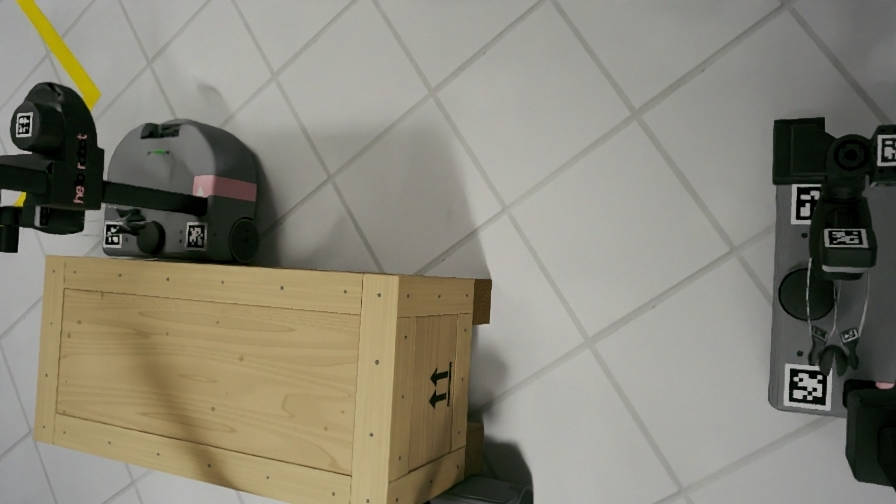

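>>> execute_actions:
  actions:
    - {"r2":{"base":{"rotate_rad":0.12}}}
  cameras: []

>>> execute_actions:
  actions:
    - {"r2":{"base":{"translate_m":0.48},"joints":{"head_pan_rad":0.4,"head_tilt_rad":-1.25}}}
  cameras: []

>>> execute_actions:
  actions:
    - {"r2":{"base":{"translate_m":0.13}},"r3":{"base":{"translate_m":0.13}},"r1":{"base":{"translate_m":0.13}}}
  cameras: ["r2_head_camera","r1_head_camera"]

Scene clock: 184.87 s.
r1.base_odometry: x=+1.078 y=+1.116 heading=+0.592 (m, m, rad; r1's odometry frame)
r1.turned_by_wheels: +0.000 (rad since the last result)
r1.turned_by_imu: +0.001 (rad since the last result)
r1.base_tilt: forward=-1.9 right=-0.3 (deg)
r1.lidar_m: - - 0.15 0.22 2.46 2.50 1.82 1.82 3.66 2.47 2.31 -
r1.head_depth_mm: 2027 1783 1586 1445 1303 1202 1118 / 1978 1766 1584 1439 1298 1208 1112 / 1977 1737 1553 1418 1304 1210 - / 1982 1739 1571 1413 936 864 - / 1951 1736 1549 1411 905 847 - / 1918 1709 1540 1388 902 848 - / 1928 1685 1517 1379 899 852 1109
r1.base_status: not commanded
r1.joint_positions: lift_m=+0.260 arm_m=-0.003 wrist_yaw_rad=+3.150 wrist_pitch_rad=-0.418 wrist_roll_rad=+0.017 gripper_m=+0.000 head_pan_rad=+0.002 head_tilt_rad=-1.192
r1.joint_status: not commanded
r1.motor_effort: left_wheel=+1(0) right_wheel=+0(0) lift_m=+22(21) arm_m=+0(1) wrist_yaw_rad=+0(0) wrist_pitch_rad=+7(7) wrist_roll_rad=+0(0) gripper_m=-2(3) head_pan_rad=+0(0) head_tilt_rad=-3(3) (%)
r1.hand_pose: x=-0.0232 y=+0.0822 z=+0.2727 quat_wxyz=(+0.145, +0.697, +0.149, +0.687) (m; r1's base frame)
r1.wrist_depth_mm: - - - - 243 154 142 / - - - - 248 133 96 / 879 905 - 856 256 134 92 / 685 691 - 658 260 135 92 / 568 560 578 607 260 138 93 / 498 496 - - 233 139 93 / - - - - 212 141 94
r2.base_odometry: x=-2.330 y=-0.921 heading=-0.014 (m, m, rad; r2's odometry frame)
r2.turned_by_wheels: +0.120 (rad since the last result)
r2.turned_by_imu: +0.120 (rad since the last result)
r2.base_tilt: forward=-1.1 right=+1.9 (deg)
r2.lidar_m: 0.55 0.60 3.44 4.38 4.28 1.96 1.47 1.42 1.48 2.05 2.51 4.62
r2.head_depth_mm: 1235 1736 1581 1442 1324 1220 1134 / 1206 1522 1572 1437 1314 1217 1123 / 1615 1507 1550 1431 1309 1210 - / 1366 1223 1104 1265 1297 1201 - / 1359 1212 1095 1235 1297 1205 - / 1905 1202 1090 1275 1288 1193 - / 1892 1692 1177 1235 1275 1186 1116
r2.base_status: done
r2.joint_positions: lift_m=+0.261 arm_m=+0.000 wrist_yaw_rad=+3.149 wrist_pitch_rad=-0.420 wrist_roll_rad=-0.020 gripper_m=+0.000 head_pan_rad=+0.007 head_tilt_rad=-1.087
r2.joint_status: not commanded
r2.motor_effort: left_wheel=-3(13) right_wheel=+2(7) lift_m=+13(13) arm_m=-1(1) wrist_yaw_rad=+1(0) wrist_pitch_rad=+7(7) wrist_roll_rad=+0(0) gripper_m=-2(2) head_pan_rad=-4(3) head_tilt_rad=-6(6) (%)
r2.hand_pose: x=-0.0230 y=+0.0797 z=+0.2729 quat_wxyz=(+0.144, +0.684, +0.152, +0.699) (m; r2's base frame)
r2.wrist_depth_mm: - - - - - - - / - - - - - - - / - - 952 928 879 859 797 / 764 747 726 701 687 669 628 / 609 601 581 - 561 548 535 / 506 512 - - 483 463 458 / 442 - - - - 402 394
r3.base_odometry: x=-2.225 y=-0.708 heading=+2.565 (m, m, rad; r3's odometry frame)
r3.turned_by_wheels: +0.000 (rad since the last result)
r3.turned_by_imu: +0.000 (rad since the last result)
r3.base_tilt: forward=-0.7 right=+1.2 (deg)
r3.lidar_m: - - 0.15 0.22 2.58 2.63 3.37 4.26 3.44 2.33 0.71 -
r3.head_depth_mm: 1827 1646 1504 1380 1277 1195 1114 / 1836 1648 1519 1385 1281 1195 - / 1831 1653 1510 1392 1258 1171 - / 1850 1659 1520 1393 910 860 - / 1849 1679 1525 1386 920 864 - / 1854 1685 1526 1405 921 863 1140 / 1866 1692 1523 1339 924 869 1122
r3.base_status: not commanded
r3.joint_positions: lift_m=+0.260 arm_m=+0.001 wrist_yaw_rad=+3.150 wrist_pitch_rad=-0.419 wrist_roll_rad=+0.020 gripper_m=+0.000 head_pan_rad=+0.000 head_tilt_rad=-1.091
r3.joint_status: not commanded
r3.motor_effort: left_wheel=+0(0) right_wheel=+1(1) lift_m=+30(30) arm_m=+0(0) wrist_yaw_rad=+0(0) wrist_pitch_rad=+7(7) wrist_roll_rad=+0(0) gripper_m=-2(3) head_pan_rad=+0(0) head_tilt_rad=-7(6) (%)
r3.hand_pose: x=-0.0231 y=+0.0785 z=+0.2725 quat_wxyz=(+0.146, +0.698, +0.149, +0.686) (m; r3's base frame)
r3.wrist_depth_mm: - - - - 365 153 109 / - - - - 356 151 97 / 798 813 804 815 346 149 96 / 640 636 636 639 336 151 95 / 533 529 553 - 298 149 94 / 461 - - - 240 146 93 / - - - - - 144 95
pictures: none
No camera images: the call's "cameras" was empty. Leave "cameras" out to get every camera's image.

Scene clock: 188.20 s.
r1.base_odometry: x=+1.078 y=+1.116 heading=+0.592 (m, m, rad; r1's odometry frame)
r1.turned_by_wheels: +0.000 (rad since the last result)
r1.turned_by_imu: +0.001 (rad since the last result)
r1.base_tilt: forward=-1.9 right=-0.3 (deg)
r1.lidar_m: - - 0.15 0.22 2.46 2.50 1.82 1.82 3.67 2.47 2.31 -
r1.head_depth_mm: 2024 1782 1585 1435 1312 1207 1115 / 2005 1777 1581 1422 1311 1197 1111 / 1981 1741 1570 1427 1298 1215 - / 1966 1741 1548 1416 934 867 - / 1976 1732 1548 1405 906 850 - / 1941 1710 1528 1392 902 851 - / 1920 1704 1535 1395 899 856 1109
r1.base_status: not commanded
r1.joint_positions: lift_m=+0.260 arm_m=-0.003 wrist_yaw_rad=+3.150 wrist_pitch_rad=-0.418 wrist_roll_rad=+0.017 gripper_m=+0.000 head_pan_rad=+0.002 head_tilt_rad=-1.192
r1.joint_status: not commanded
r1.motor_effort: left_wheel=+1(0) right_wheel=+0(0) lift_m=+21(21) arm_m=+0(1) wrist_yaw_rad=+0(1) wrist_pitch_rad=+7(7) wrist_roll_rad=+0(0) gripper_m=-2(3) head_pan_rad=+0(1) head_tilt_rad=-3(4) (%)
r1.hand_pose: x=-0.0232 y=+0.0822 z=+0.2727 quat_wxyz=(+0.145, +0.697, +0.149, +0.687) (m; r1's base frame)
r1.wrist_depth_mm: - - - - 246 154 142 / - - - 836 245 133 96 / 859 890 - 824 255 134 92 / 691 707 - 687 258 135 92 / 577 570 570 594 260 139 93 / 485 500 - - 233 139 93 / - - - - 212 141 94
r2.base_odometry: x=-1.850 y=-0.927 heading=-0.014 (m, m, rad; r2's odometry frame)
r2.turned_by_wheels: +0.000 (rad since the last result)
r2.turned_by_imu: -0.001 (rad since the last result)
r2.base_tilt: forward=-1.2 right=+1.7 (deg)
r2.lidar_m: - - 0.15 4.15 4.49 2.54 1.91 1.84 1.91 2.65 2.26 4.42
r2.head_depth_mm: 1629 1078 1039 1328 1282 1212 1150 / 1621 1073 1009 975 1269 1207 1151 / 1609 1066 1005 947 915 1219 1131 / 1596 1486 999 943 895 - - / 1588 1490 1002 937 903 - - / 1584 1477 1399 929 1215 - - / 1579 1470 866 1121 1158 - -
r2.base_status: done
r2.joint_positions: lift_m=+0.261 arm_m=+0.000 wrist_yaw_rad=+3.149 wrist_pitch_rad=-0.420 wrist_roll_rad=-0.020 gripper_m=+0.000 head_pan_rad=+0.393 head_tilt_rad=-1.235
r2.joint_status: all done
r2.motor_effort: left_wheel=-3(9) right_wheel=+1(7) lift_m=+13(13) arm_m=-1(1) wrist_yaw_rad=+1(1) wrist_pitch_rad=+8(7) wrist_roll_rad=+0(0) gripper_m=-2(2) head_pan_rad=+4(29) head_tilt_rad=-6(21) (%)
r2.hand_pose: x=-0.0230 y=+0.0797 z=+0.2729 quat_wxyz=(+0.144, +0.684, +0.152, +0.699) (m; r2's base frame)
r2.wrist_depth_mm: - - - - 372 231 147 / - - - - - 228 134 / - - 965 937 537 228 133 / 767 754 727 682 439 226 132 / 611 601 586 - 460 222 133 / 509 514 - - 407 220 132 / 447 - - - - 215 131
r3.base_odometry: x=-2.225 y=-0.708 heading=+2.565 (m, m, rad; r3's odometry frame)
r3.turned_by_wheels: +0.000 (rad since the last result)
r3.turned_by_imu: +0.000 (rad since the last result)
r3.base_tilt: forward=-0.7 right=+1.3 (deg)
r3.lidar_m: - - 0.15 0.22 2.58 2.63 3.38 4.27 3.44 2.33 2.17 -
r3.head_depth_mm: 1828 1647 1503 880 772 1179 1112 / 1839 1651 1502 993 1095 1182 - / 1845 1661 1512 1370 1111 1156 - / 1833 1659 1517 1392 914 860 - / 1855 1673 1533 1390 917 862 - / 1865 1666 1528 1391 922 861 1133 / 1871 1675 1533 1343 926 867 1130
r3.base_status: not commanded
r3.joint_positions: lift_m=+0.260 arm_m=+0.001 wrist_yaw_rad=+3.150 wrist_pitch_rad=-0.419 wrist_roll_rad=+0.020 gripper_m=+0.000 head_pan_rad=+0.000 head_tilt_rad=-1.091
r3.joint_status: not commanded
r3.motor_effort: left_wheel=+1(0) right_wheel=+1(1) lift_m=+30(30) arm_m=+0(0) wrist_yaw_rad=-1(0) wrist_pitch_rad=+7(7) wrist_roll_rad=+0(0) gripper_m=-3(3) head_pan_rad=+0(0) head_tilt_rad=-5(6) (%)
r3.hand_pose: x=-0.0231 y=+0.0785 z=+0.2725 quat_wxyz=(+0.146, +0.698, +0.149, +0.686) (m; r3's base frame)
r3.wrist_depth_mm: - - - - 365 153 109 / - - - - 358 151 97 / 805 798 808 804 347 149 96 / 642 638 632 634 337 150 95 / 529 527 548 - 299 149 94 / 454 - - - 239 146 93 / - - - - - 145 95
pictures: none
No camera images: the call's "cameras" was empty. Leave "cameras" out to get every camera's image.

Scene clock: 190.60 s.
r1.base_odometry: x=+1.185 y=+1.189 heading=+0.593 (m, m, rad; r1's odometry frame)
r1.turned_by_wheels: +0.001 (rad since the last result)
r1.turned_by_imu: +0.057 (rad since the last result)
r1.base_tilt: forward=-2.1 right=-0.3 (deg)
r1.lidar_m: - - 0.15 0.21 2.49 2.54 1.84 1.90 3.39 2.40 2.29 -
r1.head_depth_mm: 2018 1778 1595 1439 1308 1206 1112 / 2011 1749 1584 1422 1315 1204 1116 / 1991 1750 1566 1416 1298 1215 - / 1956 1732 1561 1415 924 859 - / 1948 1741 1556 1403 908 852 - / 1932 1708 1541 1393 900 852 - / 1918 1700 1537 1382 897 859 1102
r1.base_status: translate_m off_target (by the wheels' count: +0.1297 of +0.1300)
r1.joint_positions: lift_m=+0.260 arm_m=-0.003 wrist_yaw_rad=+3.150 wrist_pitch_rad=-0.418 wrist_roll_rad=+0.017 gripper_m=+0.000 head_pan_rad=+0.002 head_tilt_rad=-1.192
r1.joint_status: not commanded
r1.on_its_own: left_wheel is at rest, and its effort (+41) is outside its rest range (-18 to +18); right_wheel is at rest, and its effort (+32) is outside its rest range (-18 to +18)
r1.motor_effort: left_wheel=+41(64) right_wheel=+32(56) lift_m=+21(21) arm_m=+1(1) wrist_yaw_rad=+0(0) wrist_pitch_rad=+7(7) wrist_roll_rad=+0(0) gripper_m=-1(2) head_pan_rad=+0(1) head_tilt_rad=-3(3) (%)
r1.hand_pose: x=-0.0232 y=+0.0822 z=+0.2727 quat_wxyz=(+0.145, +0.697, +0.149, +0.687) (m; r1's base frame)
r1.wrist_depth_mm: - - - - 229 145 144 / - - - 802 234 125 94 / 878 900 - 855 240 126 87 / 695 701 - 678 240 127 86 / 567 566 575 607 246 128 87 / 485 496 - - 219 131 87 / - - - - 201 132 88
r2.base_odometry: x=-1.721 y=-0.929 heading=-0.013 (m, m, rad; r2's odometry frame)
r2.turned_by_wheels: +0.001 (rad since the last result)
r2.turned_by_imu: -0.066 (rad since the last result)
r2.base_tilt: forward=-1.1 right=+1.9 (deg)
r2.lidar_m: - - 0.15 0.19 4.49 2.80 1.97 1.87 1.92 2.52 2.23 -
r2.head_depth_mm: 1622 1114 1226 1328 1280 1212 1155 / 1604 1070 1006 1319 1275 1208 1148 / 1603 1062 1003 947 916 1216 1134 / 1595 1053 999 940 893 - - / 1586 1478 987 938 892 - - / 1570 1476 1389 931 897 - - / 1563 1464 1385 1112 1086 - -
r2.base_status: translate_m off_target (by the wheels' count: +0.1297 of +0.1300)
r2.joint_positions: lift_m=+0.261 arm_m=-0.001 wrist_yaw_rad=+3.150 wrist_pitch_rad=-0.417 wrist_roll_rad=-0.020 gripper_m=+0.000 head_pan_rad=+0.397 head_tilt_rad=-1.242
r2.joint_status: not commanded
r2.on_its_own: left_wheel is at rest, and its effort (+69) is outside its rest range (-18 to +18); right_wheel is at rest, and its effort (+23) is outside its rest range (-18 to +18)
r2.motor_effort: left_wheel=+69(100) right_wheel=+23(45) lift_m=+18(18) arm_m=+0(1) wrist_yaw_rad=+1(2) wrist_pitch_rad=+6(7) wrist_roll_rad=+0(0) gripper_m=-2(2) head_pan_rad=+1(3) head_tilt_rad=-3(7) (%)
r2.hand_pose: x=-0.0230 y=+0.0801 z=+0.2735 quat_wxyz=(+0.142, +0.684, +0.151, +0.699) (m; r2's base frame)
r2.wrist_depth_mm: - - - 356 281 157 133 / - - - - 289 134 92 / - - 984 589 294 135 88 / 763 748 738 443 310 137 88 / 617 601 584 - 270 141 89 / 510 511 - - 235 143 90 / 440 - - - - 144 92
r3.base_odometry: x=-2.334 y=-0.637 heading=+2.565 (m, m, rad; r3's odometry frame)
r3.turned_by_wheels: +0.001 (rad since the last result)
r3.turned_by_imu: +0.055 (rad since the last result)
r3.base_tilt: forward=-0.7 right=+1.2 (deg)
r3.lidar_m: - - 0.15 0.21 2.61 2.67 3.55 4.30 3.18 2.26 2.16 -
r3.head_depth_mm: 1826 1642 1499 876 692 1170 1112 / 1823 1656 1516 958 1080 1156 - / 1830 1648 1510 1366 931 1063 - / 1845 1657 1503 1398 916 853 - / 1852 1672 1519 1398 920 862 - / 1856 1669 1523 1388 921 864 1135 / 1850 1683 1535 1312 924 867 1121
r3.base_status: translate_m off_target (by the wheels' count: +0.1297 of +0.1300)
r3.joint_positions: lift_m=+0.260 arm_m=+0.001 wrist_yaw_rad=+3.150 wrist_pitch_rad=-0.419 wrist_roll_rad=+0.020 gripper_m=+0.000 head_pan_rad=+0.001 head_tilt_rad=-1.092
r3.joint_status: not commanded
r3.on_its_own: left_wheel is at rest, and its effort (+46) is outside its rest range (-18 to +18); right_wheel is at rest, and its effort (+40) is outside its rest range (-18 to +18)
r3.motor_effort: left_wheel=+46(79) right_wheel=+40(100) lift_m=+31(33) arm_m=+0(0) wrist_yaw_rad=+0(1) wrist_pitch_rad=+7(7) wrist_roll_rad=+0(1) gripper_m=-3(3) head_pan_rad=-1(1) head_tilt_rad=-6(6) (%)
r3.hand_pose: x=-0.0231 y=+0.0786 z=+0.2725 quat_wxyz=(+0.146, +0.698, +0.149, +0.686) (m; r3's base frame)
r3.wrist_depth_mm: - - - - 342 144 104 / - - - - 335 141 91 / 806 803 824 796 324 140 90 / 642 641 635 640 314 138 89 / 530 531 549 - 284 139 88 / 460 - - - 225 138 88 / - - - - - 136 89
pictures: r1_head_camera (sideways: a quarter turn clockwise sets it upright), r2_head_camera (sideways: a quarter turn clockwise sets it upright)
Images, in order (width x height): r1_head_camera 896x504, r2_head_camera 896x504.

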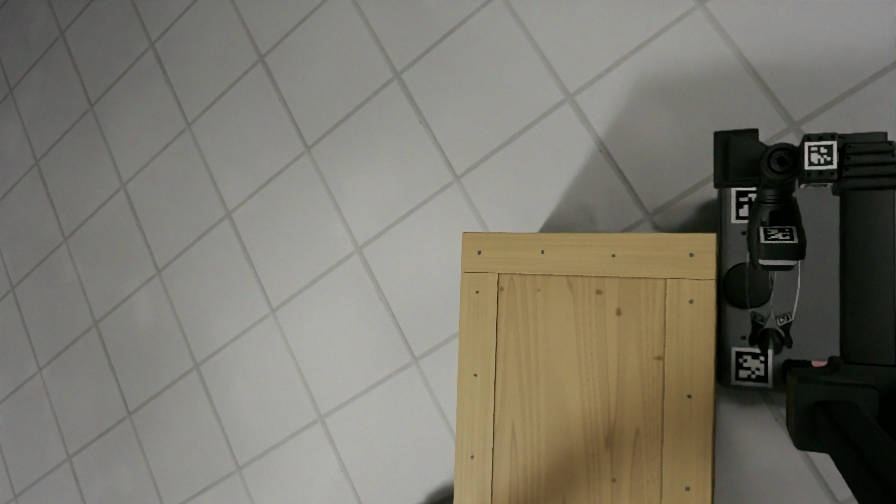

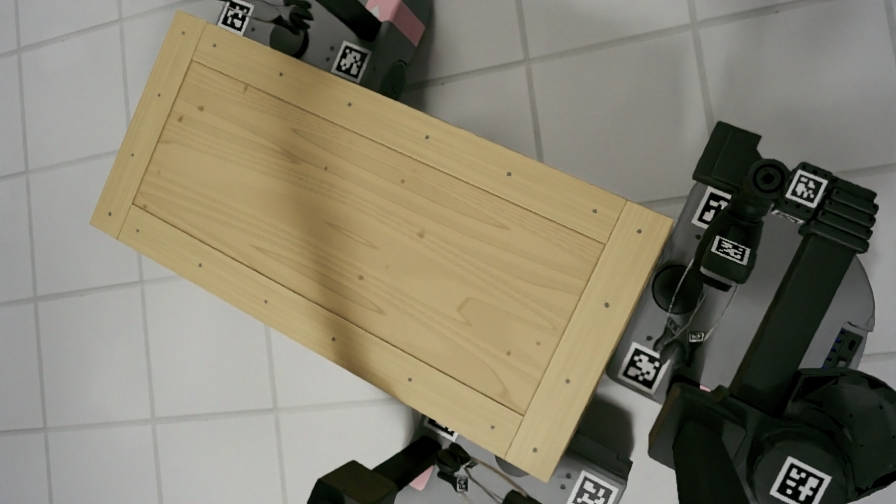

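>>> execute_actions:
  actions:
    - {"r2":{"base":{"translate_m":0.3}},"r3":{"base":{"translate_m":0.3},"joints":{"head_pan_rad":-0.5,"head_tilt_rad":-1.25}},"r1":{"base":{"translate_m":0.3}}}
  cameras: ["r2_head_camera","r3_head_camera"]

Scene clock: 199.70 s.
r1.base_odometry: x=+1.434 y=+1.357 heading=+0.594 (m, m, rad; r1's odometry frame)
r1.turned_by_wheels: +0.001 (rad since the last result)
r1.turned_by_imu: +0.025 (rad since the last result)
r1.base_tilt: forward=-1.9 right=-0.3 (deg)
r1.lidar_m: - - 0.15 0.21 2.51 2.57 1.84 3.70 3.31 2.38 2.28 -
r1.head_depth_mm: 2028 1775 1594 1428 1315 1212 1112 / 2007 1760 1582 1436 1305 1206 1109 / 1985 1744 1559 1425 1300 1215 - / 1949 1750 1555 1411 924 855 - / 1947 1722 1536 1395 908 847 - / 1942 1708 1541 1394 902 849 - / 1934 1689 1531 1388 897 857 1106
r1.base_status: translate_m off_target (by the wheels' count: +0.2997 of +0.3000)
r1.joint_positions: lift_m=+0.260 arm_m=-0.003 wrist_yaw_rad=+3.150 wrist_pitch_rad=-0.418 wrist_roll_rad=+0.017 gripper_m=+0.000 head_pan_rad=+0.002 head_tilt_rad=-1.192
r1.joint_status: not commanded
r1.on_its_own: left_wheel is at rest, and its effort (+40) is outside its rest range (-18 to +18); right_wheel is at rest, and its effort (+34) is outside its rest range (-18 to +18)
r1.motor_effort: left_wheel=+40(59) right_wheel=+34(43) lift_m=+21(21) arm_m=+1(1) wrist_yaw_rad=+0(1) wrist_pitch_rad=+7(7) wrist_roll_rad=+0(0) gripper_m=-2(2) head_pan_rad=+0(0) head_tilt_rad=-3(4) (%)
r1.hand_pose: x=-0.0232 y=+0.0822 z=+0.2727 quat_wxyz=(+0.145, +0.697, +0.149, +0.687) (m; r1's base frame)
r1.wrist_depth_mm: - - - - 229 145 143 / - - - 803 231 126 94 / 873 892 - 841 240 126 86 / 703 694 - 667 244 127 87 / 573 586 582 620 245 127 87 / 490 499 - - 220 132 88 / - - - - 200 132 88
r2.base_odometry: x=-1.421 y=-0.933 heading=-0.013 (m, m, rad; r2's odometry frame)
r2.turned_by_wheels: +0.000 (rad since the last result)
r2.turned_by_imu: +0.023 (rad since the last result)
r2.base_tilt: forward=-1.2 right=+1.9 (deg)
r2.lidar_m: - - 0.15 0.19 4.49 2.69 1.95 1.87 1.92 2.58 2.21 -
r2.head_depth_mm: 1619 1120 1215 1320 1276 1215 1153 / 1601 1070 1008 1315 1264 1208 1149 / 1597 1062 1000 946 916 1214 1134 / 1593 1056 998 942 892 - - / 1585 1480 990 936 892 - - / 1567 1469 1388 930 897 - - / 1562 1471 1390 1125 1085 - -
r2.base_status: translate_m off_target (by the wheels' count: +0.2997 of +0.3000)
r2.joint_positions: lift_m=+0.261 arm_m=-0.001 wrist_yaw_rad=+3.150 wrist_pitch_rad=-0.417 wrist_roll_rad=-0.020 gripper_m=+0.000 head_pan_rad=+0.397 head_tilt_rad=-1.242
r2.joint_status: not commanded
r2.on_its_own: left_wheel is at rest, and its effort (+65) is outside its rest range (-18 to +18); right_wheel is at rest, and its effort (+24) is outside its rest range (-18 to +18)
r2.motor_effort: left_wheel=+65(72) right_wheel=+24(25) lift_m=+18(17) arm_m=+0(0) wrist_yaw_rad=+1(0) wrist_pitch_rad=+6(7) wrist_roll_rad=+0(0) gripper_m=-1(2) head_pan_rad=+0(1) head_tilt_rad=-3(4) (%)
r2.hand_pose: x=-0.0230 y=+0.0801 z=+0.2735 quat_wxyz=(+0.142, +0.684, +0.151, +0.699) (m; r2's base frame)
r2.wrist_depth_mm: - - - 361 281 157 133 / - - - - 287 134 92 / - - 965 584 294 135 88 / 772 759 735 438 308 137 88 / 616 597 586 - 269 142 89 / 507 513 - - 237 143 89 / 442 - - - - 144 92
r3.base_odometry: x=-2.586 y=-0.474 heading=+2.566 (m, m, rad; r3's odometry frame)
r3.turned_by_wheels: +0.000 (rad since the last result)
r3.turned_by_imu: +0.023 (rad since the last result)
r3.base_tilt: forward=-0.7 right=+1.2 (deg)
r3.lidar_m: - - 0.15 0.21 2.63 2.70 3.65 4.29 3.12 2.24 2.15 -
r3.head_depth_mm: - 1419 1376 1302 1242 1183 1132 / 1521 352 487 839 1257 - 1127 / 1549 1452 857 806 1256 - - / 1553 1465 939 1140 884 - - / 1565 1469 979 933 890 864 - / 1563 1475 1393 937 889 867 1144 / 1573 1484 1399 941 892 856 1149
r3.base_status: translate_m off_target (by the wheels' count: +0.2997 of +0.3000)
r3.joint_positions: lift_m=+0.260 arm_m=+0.001 wrist_yaw_rad=+3.150 wrist_pitch_rad=-0.419 wrist_roll_rad=+0.020 gripper_m=+0.000 head_pan_rad=-0.495 head_tilt_rad=-1.237
r3.joint_status: all done
r3.on_its_own: left_wheel is at rest, and its effort (+38) is outside its rest range (-18 to +18); right_wheel is at rest, and its effort (+37) is outside its rest range (-18 to +18)
r3.motor_effort: left_wheel=+38(80) right_wheel=+37(73) lift_m=+31(30) arm_m=+0(0) wrist_yaw_rad=+0(0) wrist_pitch_rad=+6(6) wrist_roll_rad=+0(0) gripper_m=-3(3) head_pan_rad=-3(42) head_tilt_rad=-8(29) (%)
r3.hand_pose: x=-0.0231 y=+0.0786 z=+0.2725 quat_wxyz=(+0.146, +0.698, +0.148, +0.686) (m; r3's base frame)
r3.wrist_depth_mm: - - - - 340 144 104 / - - - - 334 141 91 / 804 817 806 809 324 139 90 / 634 631 643 637 313 138 89 / 532 529 547 - 282 139 88 / 459 - - - 225 138 88 / - - - - - 136 89
pictures: r2_head_camera (sideways: a quarter turn clockwise sets it upright), r3_head_camera (sideways: a quarter turn clockwise sets it upright)
Images, in order (width x height): r2_head_camera 896x504, r3_head_camera 896x504.

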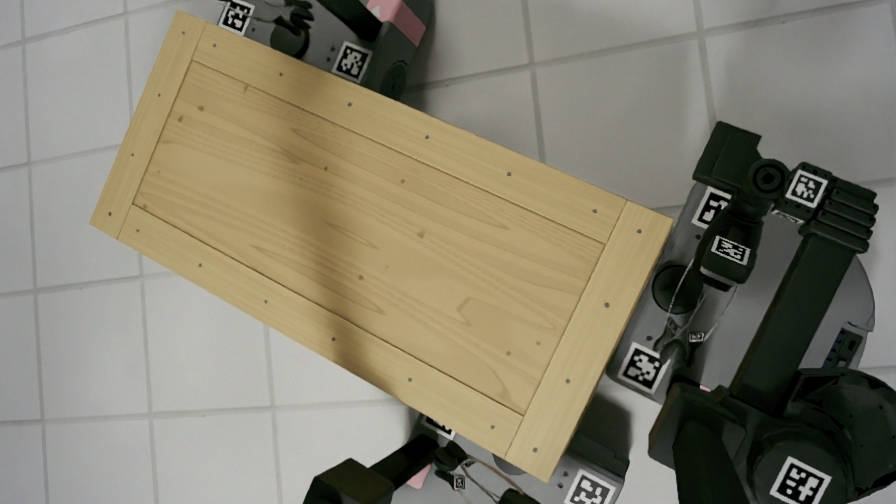

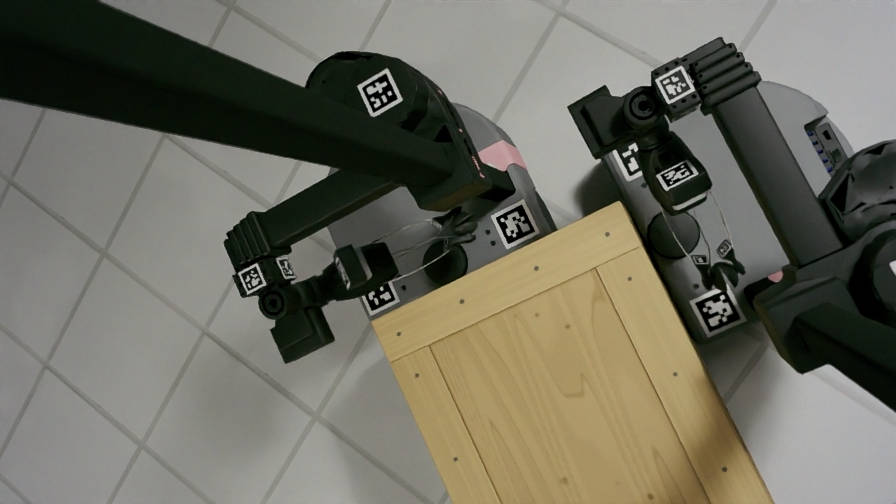

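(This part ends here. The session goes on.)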